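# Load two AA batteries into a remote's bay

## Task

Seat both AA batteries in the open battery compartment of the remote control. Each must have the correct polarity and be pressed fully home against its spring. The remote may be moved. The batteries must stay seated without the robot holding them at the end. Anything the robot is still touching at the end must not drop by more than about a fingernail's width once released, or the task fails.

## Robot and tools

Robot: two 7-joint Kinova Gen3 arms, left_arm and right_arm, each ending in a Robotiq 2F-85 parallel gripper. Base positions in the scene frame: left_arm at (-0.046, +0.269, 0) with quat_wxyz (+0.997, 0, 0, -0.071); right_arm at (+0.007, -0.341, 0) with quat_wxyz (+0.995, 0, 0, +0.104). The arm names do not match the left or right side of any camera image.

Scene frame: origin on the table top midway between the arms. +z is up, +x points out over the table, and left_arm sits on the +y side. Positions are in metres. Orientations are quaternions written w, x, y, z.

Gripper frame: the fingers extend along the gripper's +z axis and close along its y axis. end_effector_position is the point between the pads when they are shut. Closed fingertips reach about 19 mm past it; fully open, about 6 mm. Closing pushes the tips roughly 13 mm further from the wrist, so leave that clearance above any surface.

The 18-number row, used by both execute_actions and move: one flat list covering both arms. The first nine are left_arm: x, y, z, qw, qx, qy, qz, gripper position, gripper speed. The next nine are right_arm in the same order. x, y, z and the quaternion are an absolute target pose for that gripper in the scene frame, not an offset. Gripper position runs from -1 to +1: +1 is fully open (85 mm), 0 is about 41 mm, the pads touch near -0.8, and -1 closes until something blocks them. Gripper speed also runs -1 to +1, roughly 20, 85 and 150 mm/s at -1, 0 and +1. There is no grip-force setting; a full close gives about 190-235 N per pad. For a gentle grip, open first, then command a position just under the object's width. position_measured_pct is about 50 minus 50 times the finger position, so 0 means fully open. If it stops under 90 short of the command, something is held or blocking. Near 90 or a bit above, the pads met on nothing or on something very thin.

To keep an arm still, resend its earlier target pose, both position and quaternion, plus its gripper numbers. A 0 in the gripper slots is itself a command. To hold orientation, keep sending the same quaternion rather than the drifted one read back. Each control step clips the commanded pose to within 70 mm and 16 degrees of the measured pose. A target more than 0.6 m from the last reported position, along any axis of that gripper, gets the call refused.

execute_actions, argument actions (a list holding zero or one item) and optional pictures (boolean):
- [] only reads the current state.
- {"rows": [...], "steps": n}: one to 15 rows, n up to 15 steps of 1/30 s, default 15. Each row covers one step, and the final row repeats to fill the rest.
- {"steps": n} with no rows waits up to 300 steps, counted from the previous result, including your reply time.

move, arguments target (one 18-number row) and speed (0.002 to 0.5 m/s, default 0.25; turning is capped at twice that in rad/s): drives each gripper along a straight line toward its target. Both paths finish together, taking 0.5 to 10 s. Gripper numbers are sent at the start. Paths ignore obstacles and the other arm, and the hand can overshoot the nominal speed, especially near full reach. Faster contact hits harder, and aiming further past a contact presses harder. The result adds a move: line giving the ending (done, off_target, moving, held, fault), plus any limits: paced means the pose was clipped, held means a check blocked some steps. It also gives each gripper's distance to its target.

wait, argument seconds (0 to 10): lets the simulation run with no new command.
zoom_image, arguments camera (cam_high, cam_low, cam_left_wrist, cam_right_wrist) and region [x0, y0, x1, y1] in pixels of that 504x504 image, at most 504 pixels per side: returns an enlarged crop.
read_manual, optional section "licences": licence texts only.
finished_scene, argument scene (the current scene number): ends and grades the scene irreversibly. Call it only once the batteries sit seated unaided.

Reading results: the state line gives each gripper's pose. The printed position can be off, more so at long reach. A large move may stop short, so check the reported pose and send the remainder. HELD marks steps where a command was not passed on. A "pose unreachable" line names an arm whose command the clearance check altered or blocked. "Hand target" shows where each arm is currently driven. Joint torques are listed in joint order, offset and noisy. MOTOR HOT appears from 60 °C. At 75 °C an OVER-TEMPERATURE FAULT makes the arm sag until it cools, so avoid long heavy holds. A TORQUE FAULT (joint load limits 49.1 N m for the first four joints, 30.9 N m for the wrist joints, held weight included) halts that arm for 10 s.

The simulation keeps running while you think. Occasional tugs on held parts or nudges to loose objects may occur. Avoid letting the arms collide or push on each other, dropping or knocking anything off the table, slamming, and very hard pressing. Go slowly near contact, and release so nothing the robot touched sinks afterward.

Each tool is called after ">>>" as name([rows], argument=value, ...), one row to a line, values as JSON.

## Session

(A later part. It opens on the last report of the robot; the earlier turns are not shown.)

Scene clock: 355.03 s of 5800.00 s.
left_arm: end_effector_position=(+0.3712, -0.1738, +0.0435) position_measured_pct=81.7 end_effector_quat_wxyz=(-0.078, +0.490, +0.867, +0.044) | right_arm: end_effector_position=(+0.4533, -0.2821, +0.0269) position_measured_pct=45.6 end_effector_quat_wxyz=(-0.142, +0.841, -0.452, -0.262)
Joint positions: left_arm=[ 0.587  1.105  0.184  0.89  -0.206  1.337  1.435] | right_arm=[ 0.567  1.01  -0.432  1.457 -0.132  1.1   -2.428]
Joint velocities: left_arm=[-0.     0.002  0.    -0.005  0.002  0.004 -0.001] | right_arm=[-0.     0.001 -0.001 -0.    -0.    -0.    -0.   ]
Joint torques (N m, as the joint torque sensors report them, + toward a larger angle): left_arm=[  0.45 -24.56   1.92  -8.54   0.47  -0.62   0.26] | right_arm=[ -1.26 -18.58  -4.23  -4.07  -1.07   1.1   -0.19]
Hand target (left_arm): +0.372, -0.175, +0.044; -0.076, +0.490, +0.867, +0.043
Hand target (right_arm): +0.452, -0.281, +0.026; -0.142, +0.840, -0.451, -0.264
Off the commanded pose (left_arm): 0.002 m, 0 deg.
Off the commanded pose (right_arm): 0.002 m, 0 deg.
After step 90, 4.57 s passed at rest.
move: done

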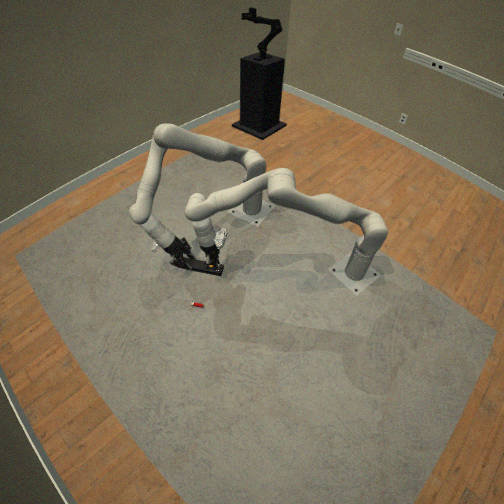

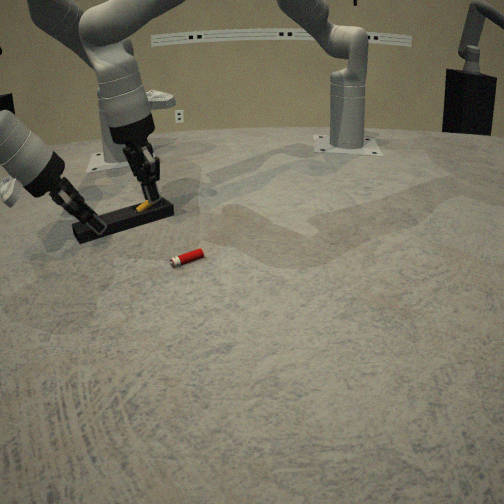

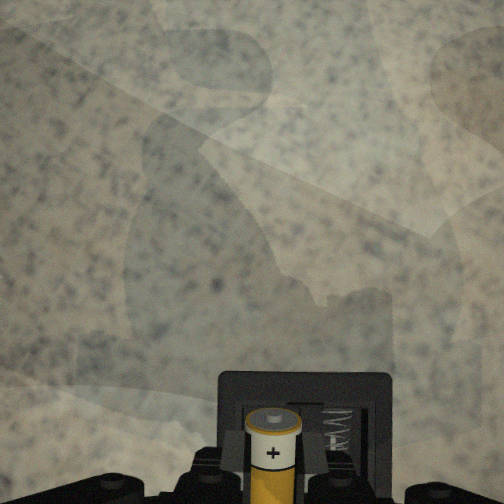

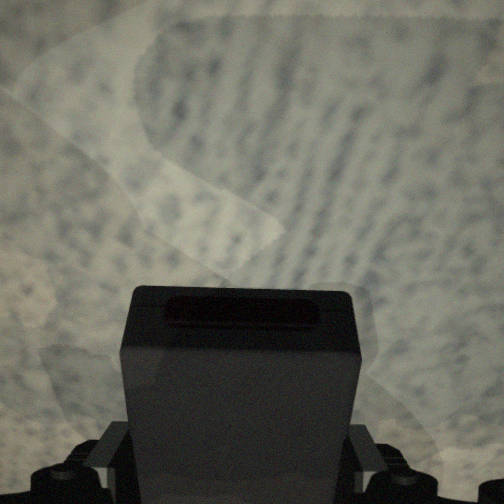

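>>> move(target=[0.368,-0.169,0.044,-0.076,0.490,0.867,0.043,-1,0,0.452,-0.281,0.026,0.142,-0.840,0.451,0.264,-1,0], speed=0.02)

>>> move(target=[0.368,-0.169,0.044,-0.076,0.490,0.867,0.043,-0.4,0,0.452,-0.281,0.026,0.142,-0.840,0.451,0.264,-1,0])

>>> move(target=[0.372,-0.176,0.1,0,0.492,0.870,0,-0.4,0,0.452,-0.281,0.026,0.142,-0.840,0.451,0.264,-1,0], speed=0.08)

Scene clock: 383.00 s of 5800.00 s.
left_arm: end_effector_position=(+0.3680, -0.1690, +0.0438) position_measured_pct=81.7 end_effector_quat_wxyz=(-0.076, +0.490, +0.867, +0.043) | right_arm: end_effector_position=(+0.4529, -0.2813, +0.0269) position_measured_pct=45.6 end_effector_quat_wxyz=(-0.143, +0.841, -0.451, -0.263)
Joint positions: left_arm=[ 0.581  1.085  0.184  0.935 -0.205  1.308  1.437] | right_arm=[ 0.566  1.01  -0.433  1.457 -0.132  1.1   -2.428]
Joint velocities: left_arm=[-0.    -0.005 -0.     0.005  0.    -0.003  0.001] | right_arm=[-0.001 -0.     0.     0.    -0.     0.     0.   ]
Joint torques (N m, as the joint torque sensors report them, + toward a larger angle): left_arm=[ -0.02 -24.07   1.61  -7.2    0.24   0.54   0.11] | right_arm=[ -0.39 -19.15  -3.64  -4.48  -0.76   0.96  -0.32]
Hand target (left_arm): +0.368, -0.169, +0.044; -0.076, +0.490, +0.867, +0.043
Hand target (right_arm): +0.452, -0.281, +0.026; -0.142, +0.840, -0.451, -0.264
Off the commanded pose (left_arm): 0.000 m, 0 deg.
Off the commanded pose (right_arm): 0.001 m, 0 deg.
After step 90, 24.27 s passed at rest.
move: done

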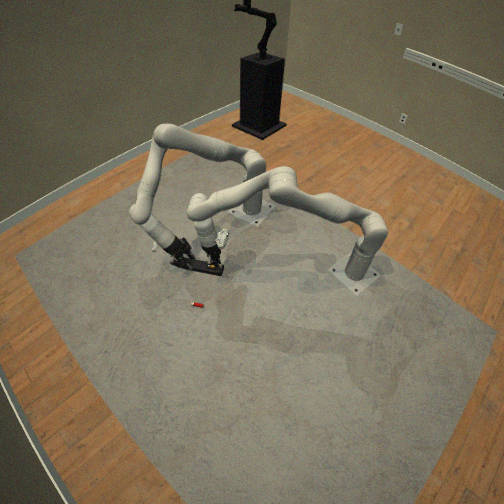

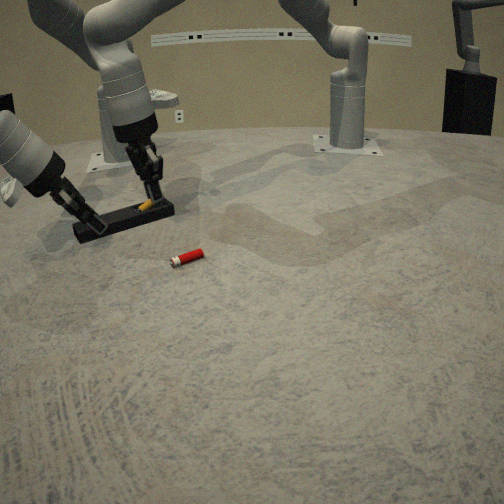

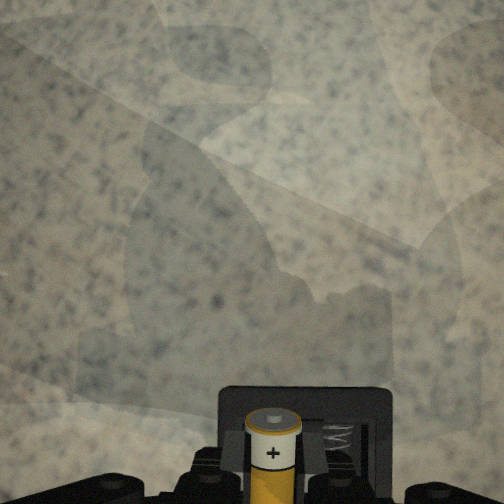

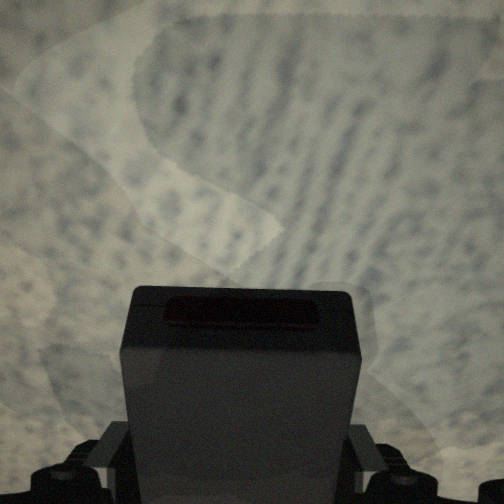

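Scene clock: 383.70 s of 5800.00 s.
left_arm: end_effector_position=(+0.3680, -0.1690, +0.0440) position_measured_pct=69.8 end_effector_quat_wxyz=(-0.076, +0.490, +0.867, +0.043) | right_arm: end_effector_position=(+0.4529, -0.2814, +0.0269) position_measured_pct=45.6 end_effector_quat_wxyz=(-0.143, +0.841, -0.452, -0.263)
Joint positions: left_arm=[ 0.581  1.085  0.184  0.936 -0.205  1.308  1.437] | right_arm=[ 0.566  1.01  -0.432  1.457 -0.132  1.1   -2.427]
Joint velocities: left_arm=[ 0.001  0.     0.     0.001  0.     0.001 -0.001] | right_arm=[-0.001 -0.001 -0.001  0.    -0.001 -0.    -0.   ]
Joint torques (N m, as the joint torque sensors report them, + toward a larger angle): left_arm=[  0.2  -24.02   1.75  -7.22   0.36   0.56  -0.06] | right_arm=[ -0.73 -18.5   -3.64  -4.16  -0.74   1.01  -0.38]
Hand target (left_arm): +0.368, -0.169, +0.044; -0.076, +0.490, +0.867, +0.043
Hand target (right_arm): +0.452, -0.281, +0.026; -0.142, +0.840, -0.451, -0.264
Off the commanded pose (left_arm): 0.000 m, 0 deg.
Off the commanded pose (right_arm): 0.001 m, 0 deg.
move: done

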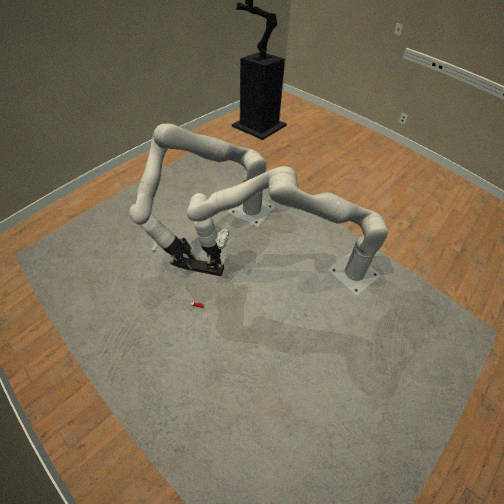

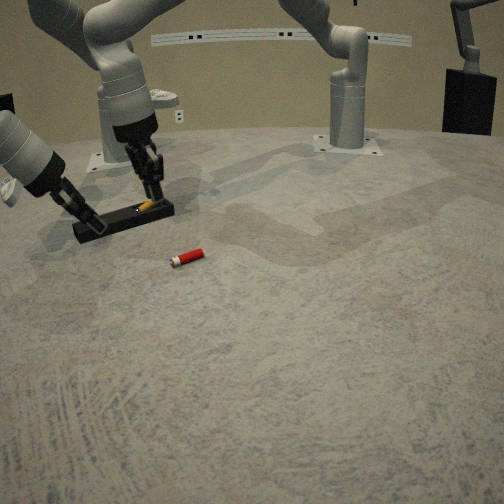

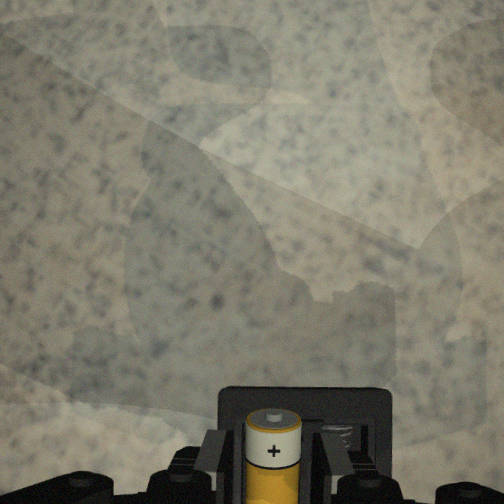

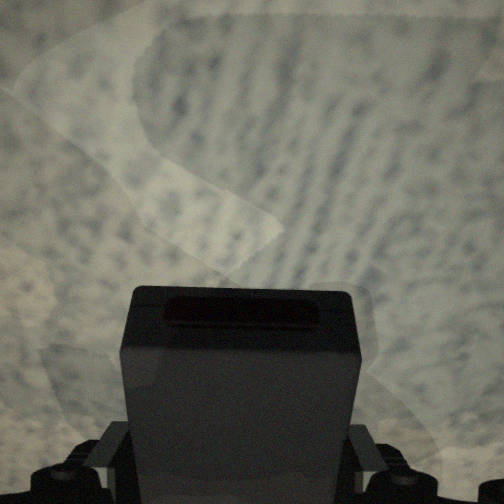

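Scene clock: 385.10 s of 5800.00 s.
left_arm: end_effector_position=(+0.3720, -0.1762, +0.0997) position_measured_pct=69.8 end_effector_quat_wxyz=(-0.000, +0.492, +0.870, +0.000) | right_arm: end_effector_position=(+0.4529, -0.2813, +0.0269) position_measured_pct=45.6 end_effector_quat_wxyz=(-0.143, +0.841, -0.451, -0.263)
Joint positions: left_arm=[ 0.538  0.902  0.209  1.137 -0.182  1.121  1.432] | right_arm=[ 0.566  1.01  -0.432  1.457 -0.133  1.1   -2.427]
Joint velocities: left_arm=[-0.002 -0.006 -0.     0.004 -0.002 -0.002 -0.   ] | right_arm=[-0.    -0.001  0.001 -0.    -0.    -0.     0.001]
Joint torques (N m, as the joint torque sensors report them, + toward a larger angle): left_arm=[  0.06 -22.36   2.09  -7.01   0.67   0.28  -0.11] | right_arm=[ -0.34 -18.64  -3.47  -3.97  -0.74   0.88  -0.3 ]
Hand target (left_arm): +0.372, -0.176, +0.100; +0.000, +0.492, +0.870, +0.000
Hand target (right_arm): +0.452, -0.281, +0.026; -0.142, +0.840, -0.451, -0.264
Off the commanded pose (left_arm): 0.000 m, 0 deg.
Off the commanded pose (right_arm): 0.001 m, 0 deg.
move: done

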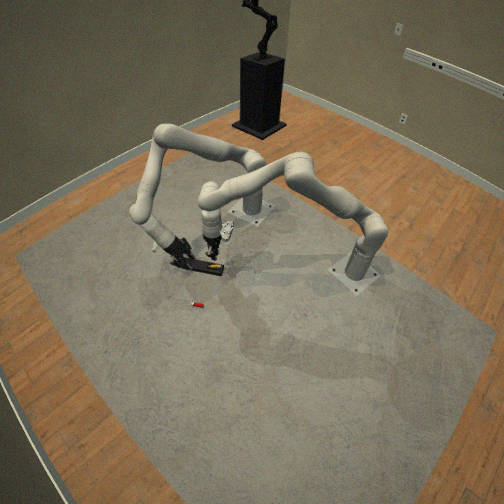

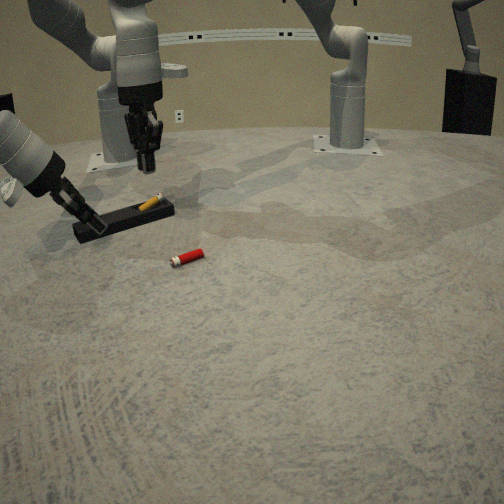

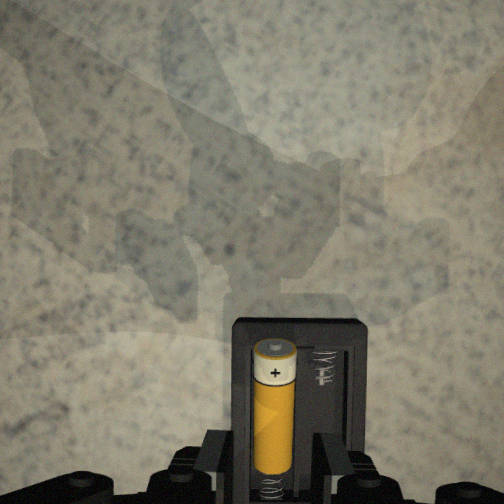

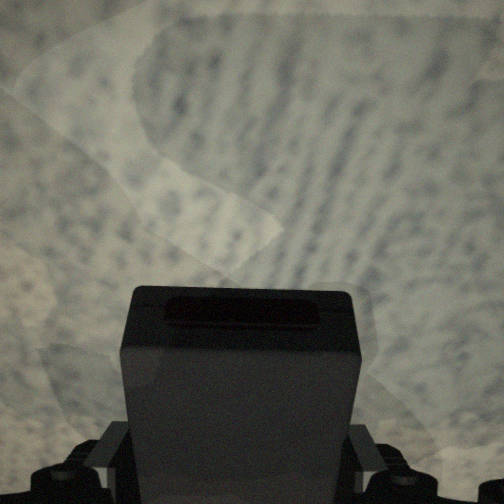

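>>> move(target=[0.348,-0.135,0.085,0.298,0.462,0.818,-0.168,-1,0,0.452,-0.281,0.026,0.142,-0.840,0.451,0.264,-1,0], speed=0.1)

>>> move(target=[0.354,-0.1445,0.062,0.298,0.462,0.818,-0.168,-1,0,0.452,-0.281,0.026,0.142,-0.840,0.451,0.264,-1,0], speed=0.03)

>>> zoom_image(camera="cam_low", region=[90,150,200,230])

Scene clock: 401.50 s of 5800.00 s.
left_arm: end_effector_position=(+0.3470, -0.1359, +0.0855) position_measured_pct=91.7 end_effector_quat_wxyz=(+0.298, +0.462, +0.818, -0.168) | right_arm: end_effector_position=(+0.4529, -0.2815, +0.0269) position_measured_pct=45.6 end_effector_quat_wxyz=(-0.143, +0.841, -0.452, -0.263)
Joint positions: left_arm=[ 0.199  0.699  0.381  2.124 -0.192 -0.289  1.302] | right_arm=[ 0.566  1.01  -0.431  1.457 -0.133  1.1   -2.427]
Joint velocities: left_arm=[-0.006  0.004  0.     0.005 -0.001 -0.008  0.001] | right_arm=[ 0.    -0.002 -0.001  0.     0.     0.001  0.   ]
Joint torques (N m, as the joint torque sensors report them, + toward a larger angle): left_arm=[ -0.04 -15.02   2.63  -4.13   0.7   -1.8    0.28] | right_arm=[ -0.62 -18.75  -3.83  -4.22  -0.92   0.97  -0.21]
Hand target (left_arm): +0.347, -0.136, +0.085; +0.298, +0.462, +0.818, -0.168
Hand target (right_arm): +0.452, -0.281, +0.026; -0.142, +0.840, -0.451, -0.264
Off the commanded pose (left_arm): 0.001 m, 0 deg.
Off the commanded pose (right_arm): 0.001 m, 0 deg.
After step 90, 9.60 s passed at rest.
move: done

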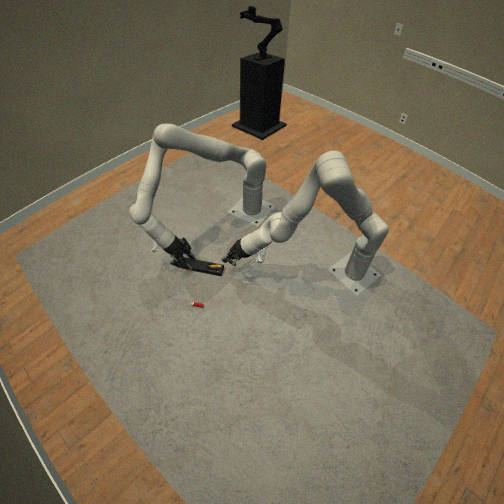

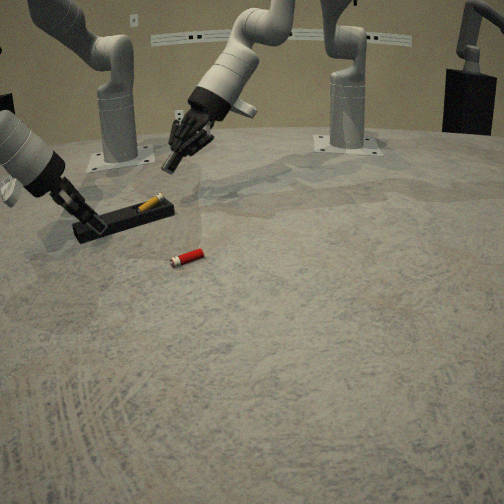

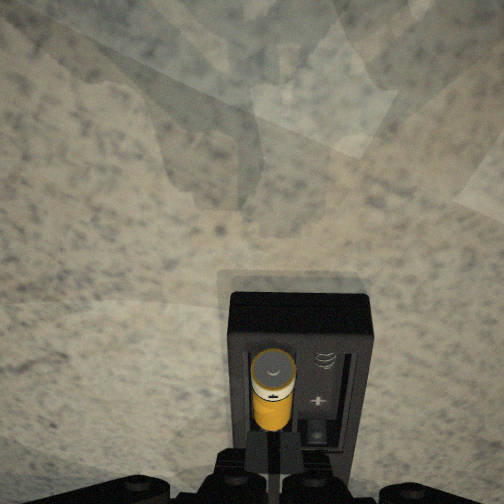

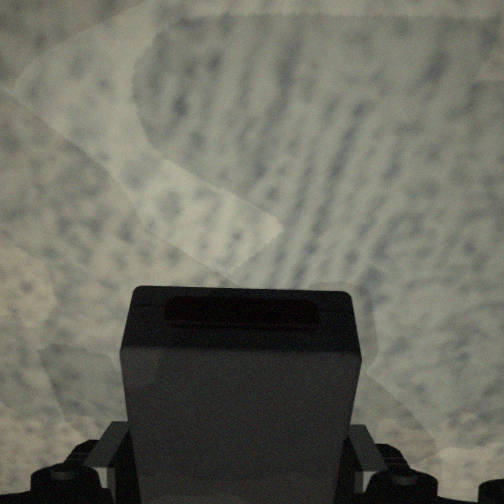

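Scene clock: 402.63 s of 5800.00 s.
left_arm: end_effector_position=(+0.3541, -0.1444, +0.0622) position_measured_pct=91.7 end_effector_quat_wxyz=(+0.298, +0.462, +0.818, -0.168) | right_arm: end_effector_position=(+0.4529, -0.2813, +0.0269) position_measured_pct=45.6 end_effector_quat_wxyz=(-0.143, +0.841, -0.451, -0.263)
Joint positions: left_arm=[ 0.231  0.767  0.35   2.092 -0.185 -0.328  1.288] | right_arm=[ 0.565  1.01  -0.431  1.457 -0.133  1.1   -2.427]
Joint velocities: left_arm=[ 0.002  0.005 -0.     0.    -0.    -0.    -0.001] | right_arm=[0.001 0.001 0.001 0.    0.    0.001 0.   ]
Joint torques (N m, as the joint torque sensors report them, + toward a larger angle): left_arm=[  0.3  -16.47   2.59  -4.22   0.37  -1.82   0.06] | right_arm=[ -0.37 -19.12  -3.4   -4.42  -0.82   1.08  -0.15]
Hand target (left_arm): +0.354, -0.144, +0.062; +0.298, +0.462, +0.818, -0.168
Hand target (right_arm): +0.452, -0.281, +0.026; -0.142, +0.840, -0.451, -0.264
Off the commanded pose (left_arm): 0.000 m, 0 deg.
Off the commanded pose (right_arm): 0.001 m, 0 deg.
move: done

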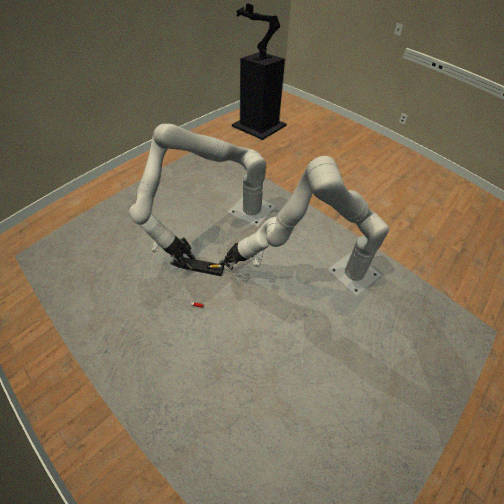

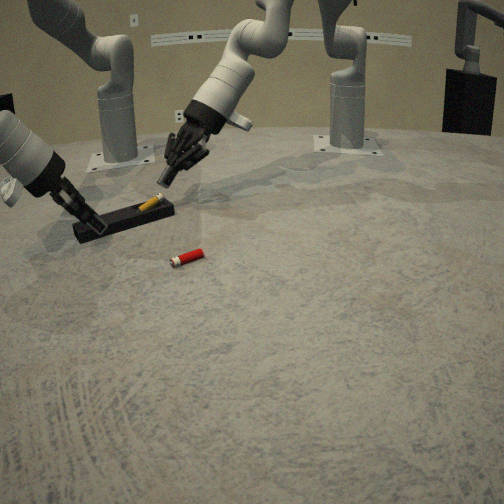

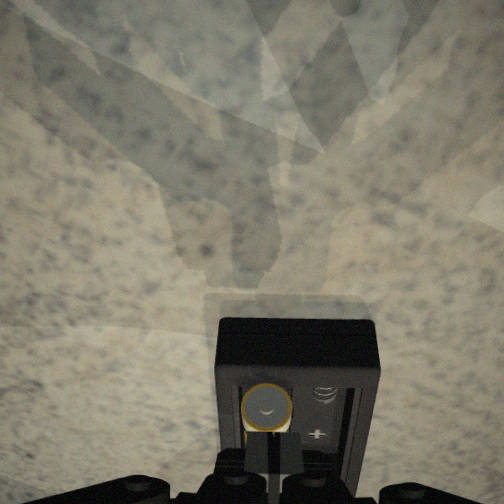

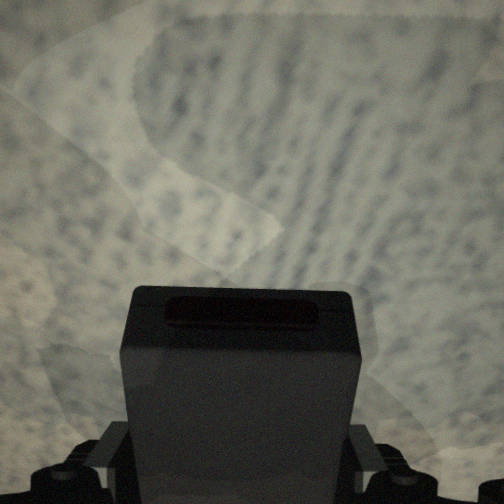

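Region (90, 150, 200, 230) of cam_low's 504x504 image, scaled by 4.582, with more detail than that image has; it fills the top 367 rows of this view, and the rest is white.

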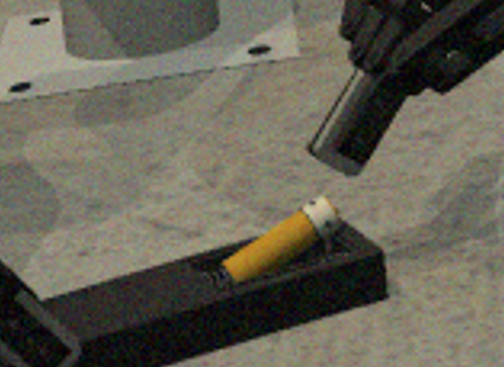

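>>> move(target=[0.348,-0.1375,0.054,0.298,0.462,0.818,-0.168,-1,0,0.452,-0.281,0.026,0.142,-0.840,0.451,0.264,-1,0], speed=0.02)

>>> zoom_image(camera="cam_low", region=[90,150,200,230])

Scene clock: 419.13 s of 5800.00 s.
left_arm: end_effector_position=(+0.3480, -0.1376, +0.0541) position_measured_pct=91.7 end_effector_quat_wxyz=(+0.298, +0.462, +0.818, -0.168) | right_arm: end_effector_position=(+0.4529, -0.2815, +0.0269) position_measured_pct=45.6 end_effector_quat_wxyz=(-0.143, +0.841, -0.452, -0.263)
Joint positions: left_arm=[ 0.23   0.78   0.341  2.123 -0.188 -0.37   1.281] | right_arm=[ 0.565  1.01  -0.431  1.457 -0.133  1.1   -2.427]
Joint velocities: left_arm=[ 0.001  0.002 -0.     0.001 -0.001 -0.002 -0.001] | right_arm=[ 0.002  0.001  0.     0.    -0.     0.     0.001]
Joint torques (N m, as the joint torque sensors report them, + toward a larger angle): left_arm=[  0.46 -16.37   2.78  -3.97   0.36  -1.67   0.16] | right_arm=[ -0.41 -19.04  -3.98  -4.51  -0.9    1.02  -0.12]
Hand target (left_arm): +0.348, -0.138, +0.054; +0.298, +0.462, +0.818, -0.168
Hand target (right_arm): +0.452, -0.281, +0.026; -0.142, +0.840, -0.451, -0.264
Off the commanded pose (left_arm): 0.000 m, 0 deg.
Off the commanded pose (right_arm): 0.001 m, 0 deg.
After step 90, 12.67 s passed at rest.
move: done

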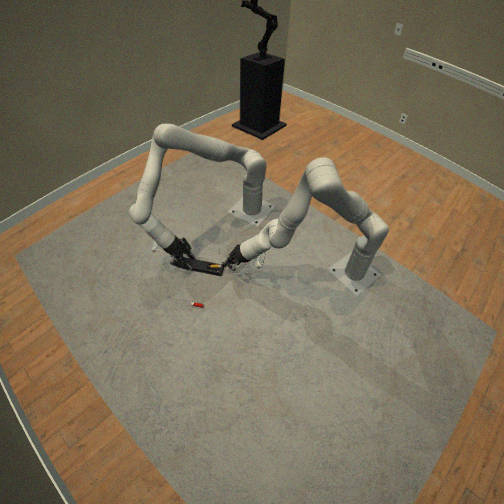

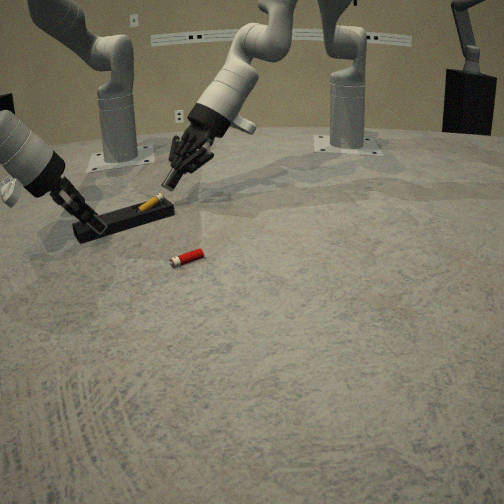

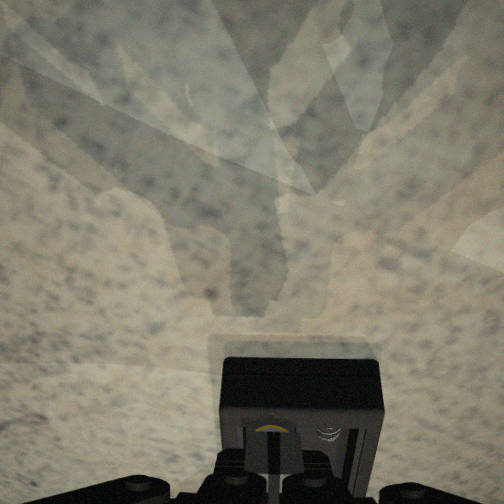

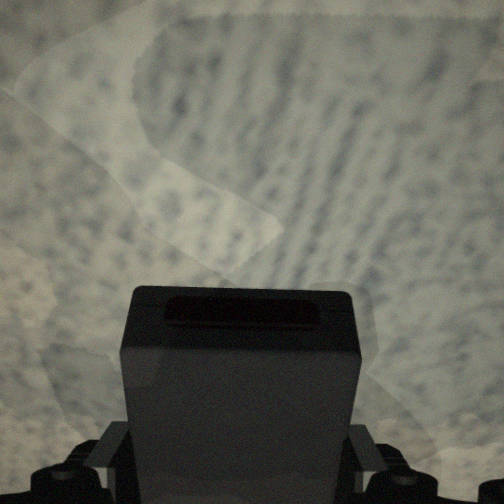

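Region (90, 150, 200, 230) of cam_low's 504x504 image, scaled by 4.582, with more detail than that image has; it fills the top 367 rows of this view, and the rest is white.

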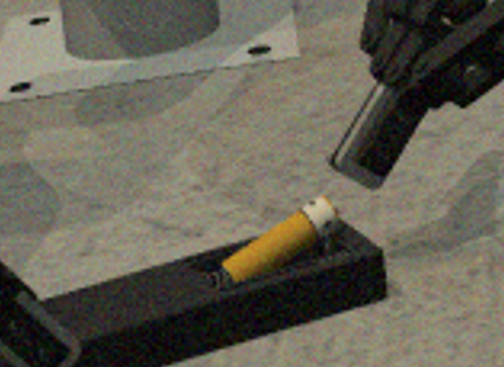

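>>> move(target=[0.3504,-0.1414,0.058,0.298,0.462,0.818,-0.168,-1,0,0.452,-0.281,0.026,0.142,-0.840,0.451,0.264,-1,0], speed=0.02)

>>> move(target=[0.3555,-0.1495,0.047,0.298,0.462,0.818,-0.168,-1,0,0.452,-0.281,0.026,0.142,-0.840,0.451,0.264,-1,0], speed=0.01)

>>> zoom_image(camera="cam_low", region=[90,150,200,230])

Scene clock: 432.43 s of 5800.00 s.
left_arm: end_effector_position=(+0.3504, -0.1414, +0.0579) position_measured_pct=91.7 end_effector_quat_wxyz=(+0.298, +0.462, +0.818, -0.168) | right_arm: end_effector_position=(+0.4529, -0.2813, +0.0269) position_measured_pct=45.6 end_effector_quat_wxyz=(-0.143, +0.841, -0.451, -0.263)
Joint positions: left_arm=[ 0.233  0.773  0.345  2.108 -0.185 -0.35   1.285] | right_arm=[ 0.565  1.01  -0.431  1.457 -0.133  1.1   -2.427]
Joint velocities: left_arm=[ 0.    -0.001  0.    -0.001 -0.     0.001  0.001] | right_arm=[-0.002 -0.001  0.     0.    -0.001  0.     0.001]
Joint torques (N m, as the joint torque sensors report them, + toward a larger angle): left_arm=[  0.05 -16.31   2.63  -3.62   0.22  -1.93  -0.08] | right_arm=[ -0.81 -19.07  -3.5   -4.19  -0.69   1.01  -0.16]
Hand target (left_arm): +0.350, -0.141, +0.058; +0.298, +0.462, +0.818, -0.168
Hand target (right_arm): +0.452, -0.281, +0.026; -0.142, +0.840, -0.451, -0.264
Off the commanded pose (left_arm): 0.000 m, 0 deg.
Off the commanded pose (right_arm): 0.001 m, 0 deg.
After step 90, 9.60 s passed at rest.
move: done

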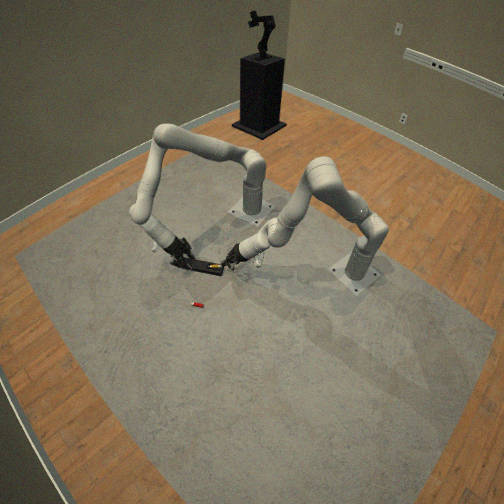

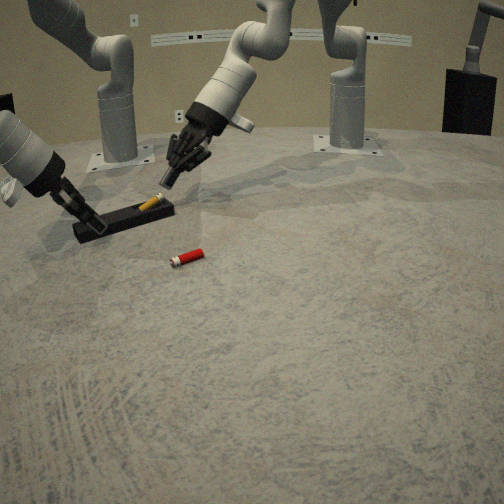

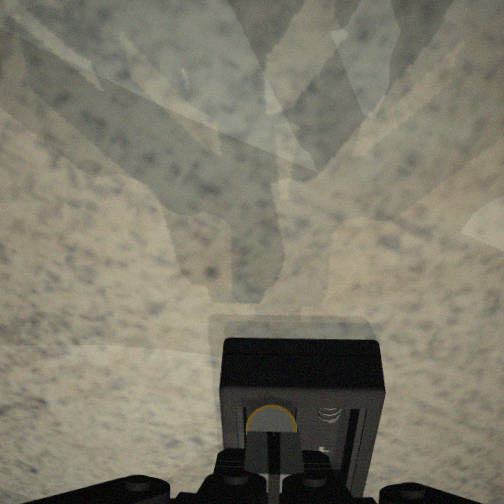

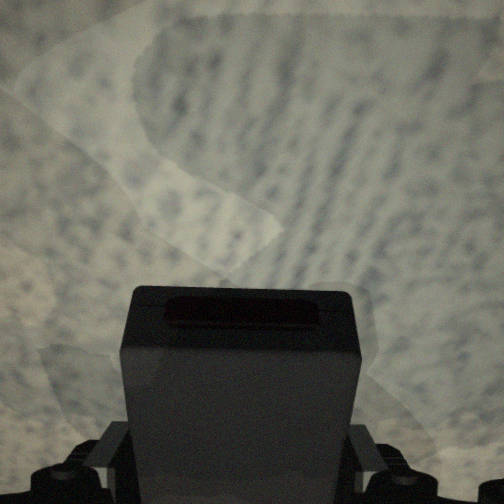

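Scene clock: 434.10 s of 5800.00 s.
left_arm: end_effector_position=(+0.3559, -0.1495, +0.0480) position_measured_pct=91.7 end_effector_quat_wxyz=(+0.299, +0.462, +0.818, -0.168) | right_arm: end_effector_position=(+0.4529, -0.2815, +0.0269) position_measured_pct=45.6 end_effector_quat_wxyz=(-0.143, +0.841, -0.452, -0.263)
Joint positions: left_arm=[ 0.253  0.806  0.332  2.079 -0.178 -0.358  1.28 ] | right_arm=[ 0.565  1.01  -0.431  1.457 -0.134  1.1   -2.426]
Joint velocities: left_arm=[ 0.002  0.001 -0.     0.001 -0.002 -0.     0.002] | right_arm=[-0.001 -0.001 -0.001  0.    -0.    -0.     0.   ]
Joint torques (N m, as the joint torque sensors report them, + toward a larger angle): left_arm=[  0.46 -15.32   2.73  -4.59   0.34  -1.4    0.09] | right_arm=[ -0.66 -18.85  -3.78  -4.19  -0.76   0.9   -0.25]
Hand target (left_arm): +0.355, -0.149, +0.047; +0.298, +0.462, +0.818, -0.168
Hand target (right_arm): +0.452, -0.281, +0.026; -0.142, +0.840, -0.451, -0.264
Off the commanded pose (left_arm): 0.001 m, 0 deg.
Off the commanded pose (right_arm): 0.001 m, 0 deg.
move: done

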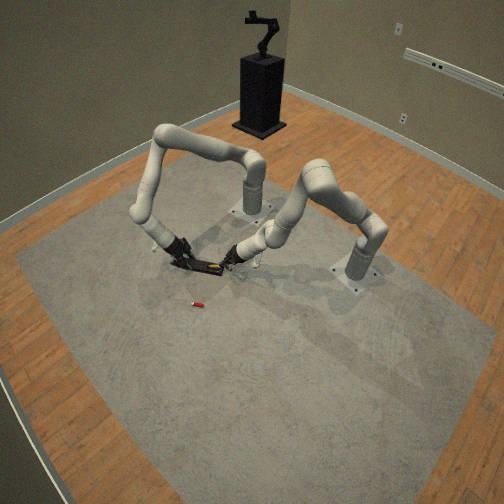

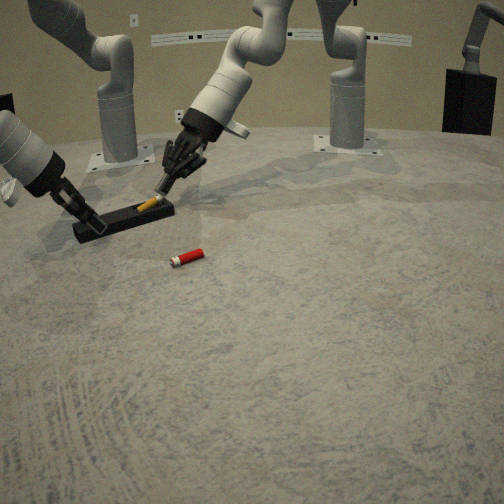

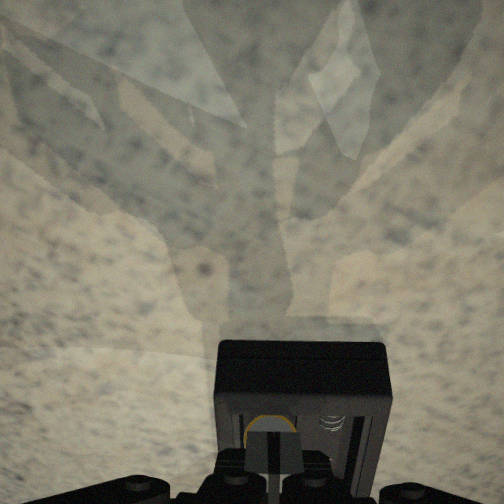

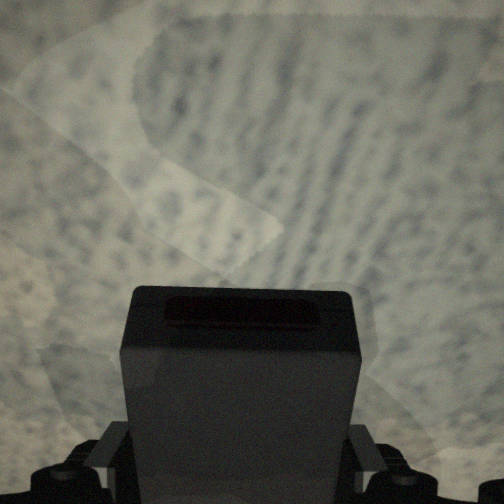

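Region (90, 150, 200, 230) of cam_low's 504x504 image, scaled by 4.582, with more detail than that image has; it fills the top 367 rows of this view, and the rest is white.

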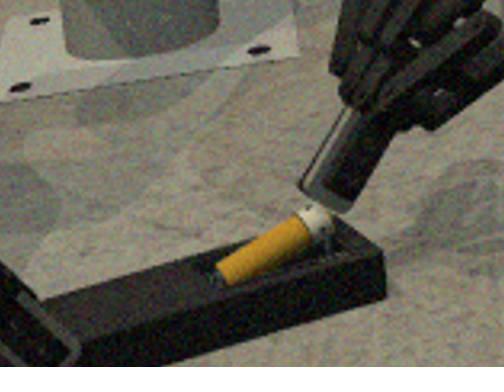

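>>> move(target=[0.360,-0.1565,0.046,0.298,0.462,0.818,-0.168,-1,0,0.452,-0.281,0.026,0.142,-0.840,0.451,0.264,-1,0], speed=0.01)

>>> zoom_image(camera="cam_low", region=[90,150,200,230])

Scene clock: 442.20 s of 5800.00 s.
left_arm: end_effector_position=(+0.3594, -0.1549, +0.0454) position_measured_pct=91.7 end_effector_quat_wxyz=(+0.297, +0.462, +0.819, -0.167) | right_arm: end_effector_position=(+0.4536, -0.2827, +0.0269) position_measured_pct=45.6 end_effector_quat_wxyz=(-0.142, +0.841, -0.452, -0.262)
Joint positions: left_arm=[ 0.263  0.815  0.329  2.054 -0.172 -0.339  1.281] | right_arm=[ 0.566  1.009 -0.43   1.456 -0.133  1.1   -2.427]
Joint velocities: left_arm=[ 0.     0.001 -0.    -0.001  0.001 -0.    -0.003] | right_arm=[ 0.001 -0.001 -0.    -0.    -0.     0.001 -0.001]
Joint torques (N m, as the joint torque sensors report them, + toward a larger angle): left_arm=[  1.05 -16.45   3.58  -5.49   0.3   -2.23  -0.08] | right_arm=[ -1.62 -18.43  -4.54  -3.51  -1.19   1.26  -0.22]
Hand target (left_arm): +0.360, -0.156, +0.046; +0.298, +0.462, +0.818, -0.168
Hand target (right_arm): +0.452, -0.281, +0.026; -0.142, +0.840, -0.451, -0.264
Off the commanded pose (left_arm): 0.002 m, 0 deg.
Off the commanded pose (right_arm): 0.003 m, 0 deg.
After step 90, 4.03 s passed at rest.
move: done

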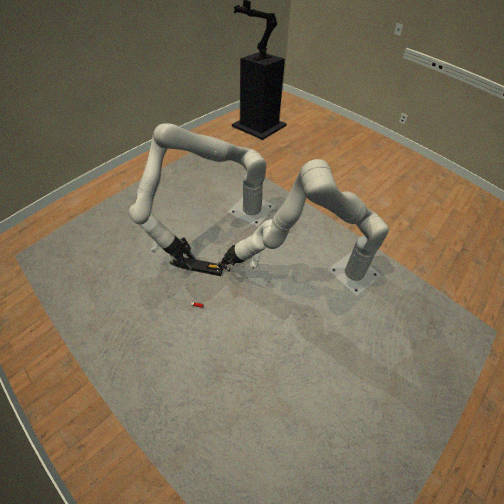

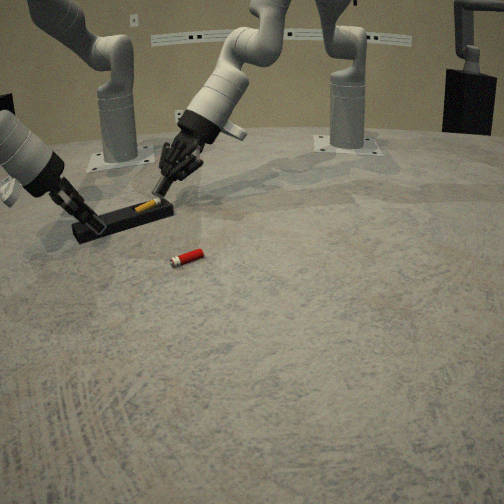

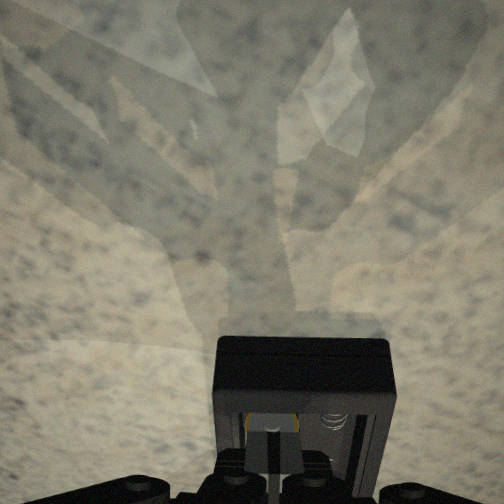

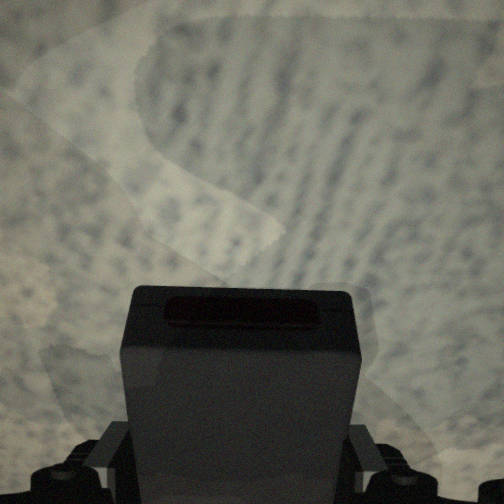

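Region (90, 150, 200, 230) of cam_low's 504x504 image, scaled by 4.582, with more detail than that image has; it fills the top 367 rows of this view, and the rest is white.

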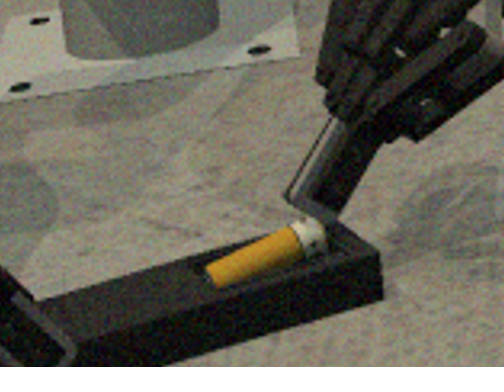

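Plus end is dropping in. Push down with slight further back.

>>> move(target=[0.3615,-0.159,0.038,0.298,0.462,0.818,-0.168,-1,0,0.452,-0.281,0.026,0.142,-0.840,0.451,0.264,-1,0], speed=0.01)

>>> zoom_image(camera="cam_low", region=[90,150,200,230])

Scene clock: 450.00 s of 5800.00 s.
left_arm: end_effector_position=(+0.3619, -0.1590, +0.0389) position_measured_pct=91.7 end_effector_quat_wxyz=(+0.299, +0.462, +0.818, -0.168) | right_arm: end_effector_position=(+0.4536, -0.2827, +0.0269) position_measured_pct=45.6 end_effector_quat_wxyz=(-0.142, +0.841, -0.452, -0.262)
Joint positions: left_arm=[ 0.272  0.836  0.323  2.042 -0.171 -0.354  1.277] | right_arm=[ 0.567  1.01  -0.431  1.456 -0.132  1.1   -2.427]
Joint velocities: left_arm=[ 0.001  0.001 -0.001 -0.001  0.001 -0.001  0.001] | right_arm=[ 0.001  0.    -0.001  0.     0.    -0.    -0.   ]
Joint torques (N m, as the joint torque sensors report them, + toward a larger angle): left_arm=[  0.5  -16.45   3.09  -4.23   0.32  -1.36   0.31] | right_arm=[ -1.45 -18.51  -4.52  -3.58  -1.21   1.17  -0.32]
Hand target (left_arm): +0.361, -0.159, +0.038; +0.298, +0.462, +0.818, -0.168
Hand target (right_arm): +0.452, -0.281, +0.026; -0.142, +0.840, -0.451, -0.264
Off the commanded pose (left_arm): 0.001 m, 0 deg.
Off the commanded pose (right_arm): 0.003 m, 0 deg.
After step 90, 3.70 s passed at rest.
move: done

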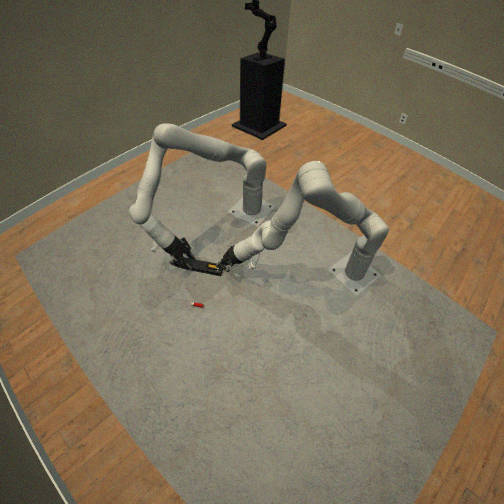

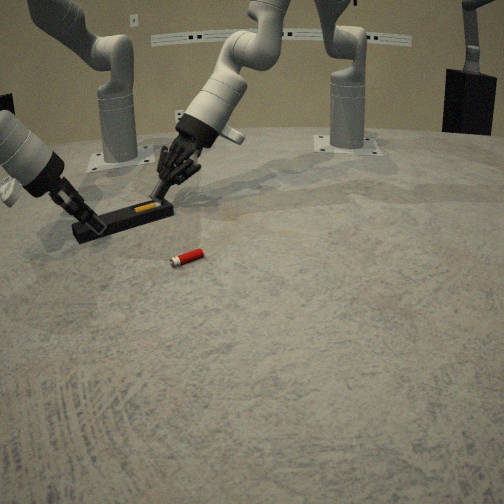

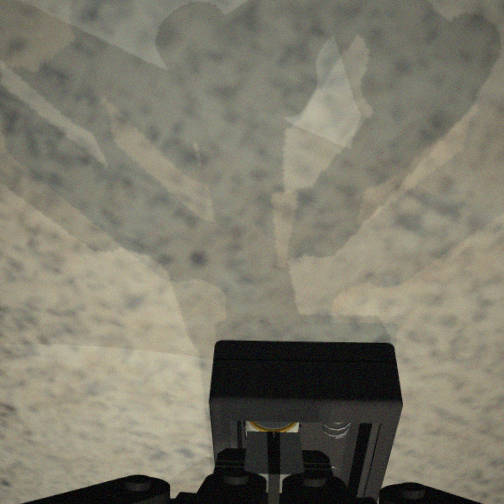

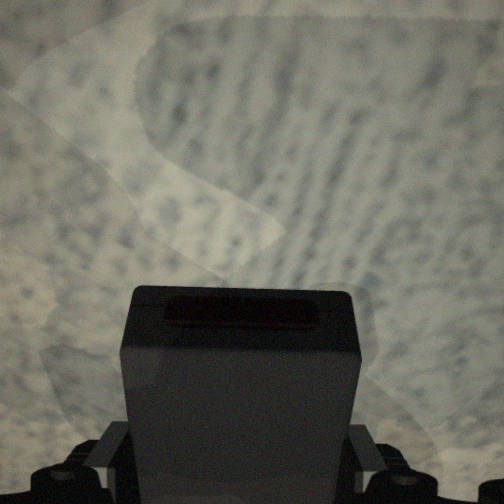

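Region (90, 150, 200, 230) of cam_low's 504x504 image, scaled by 4.582, with more detail than that image has; it fills the top 367 rows of this view, and the rest is white.

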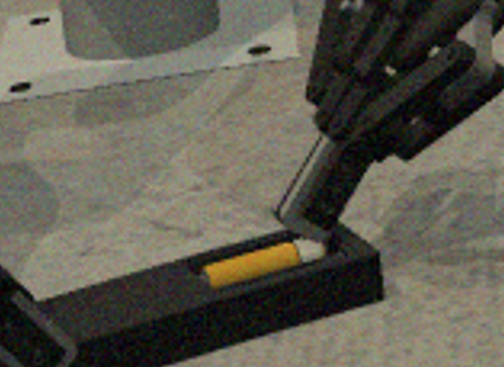

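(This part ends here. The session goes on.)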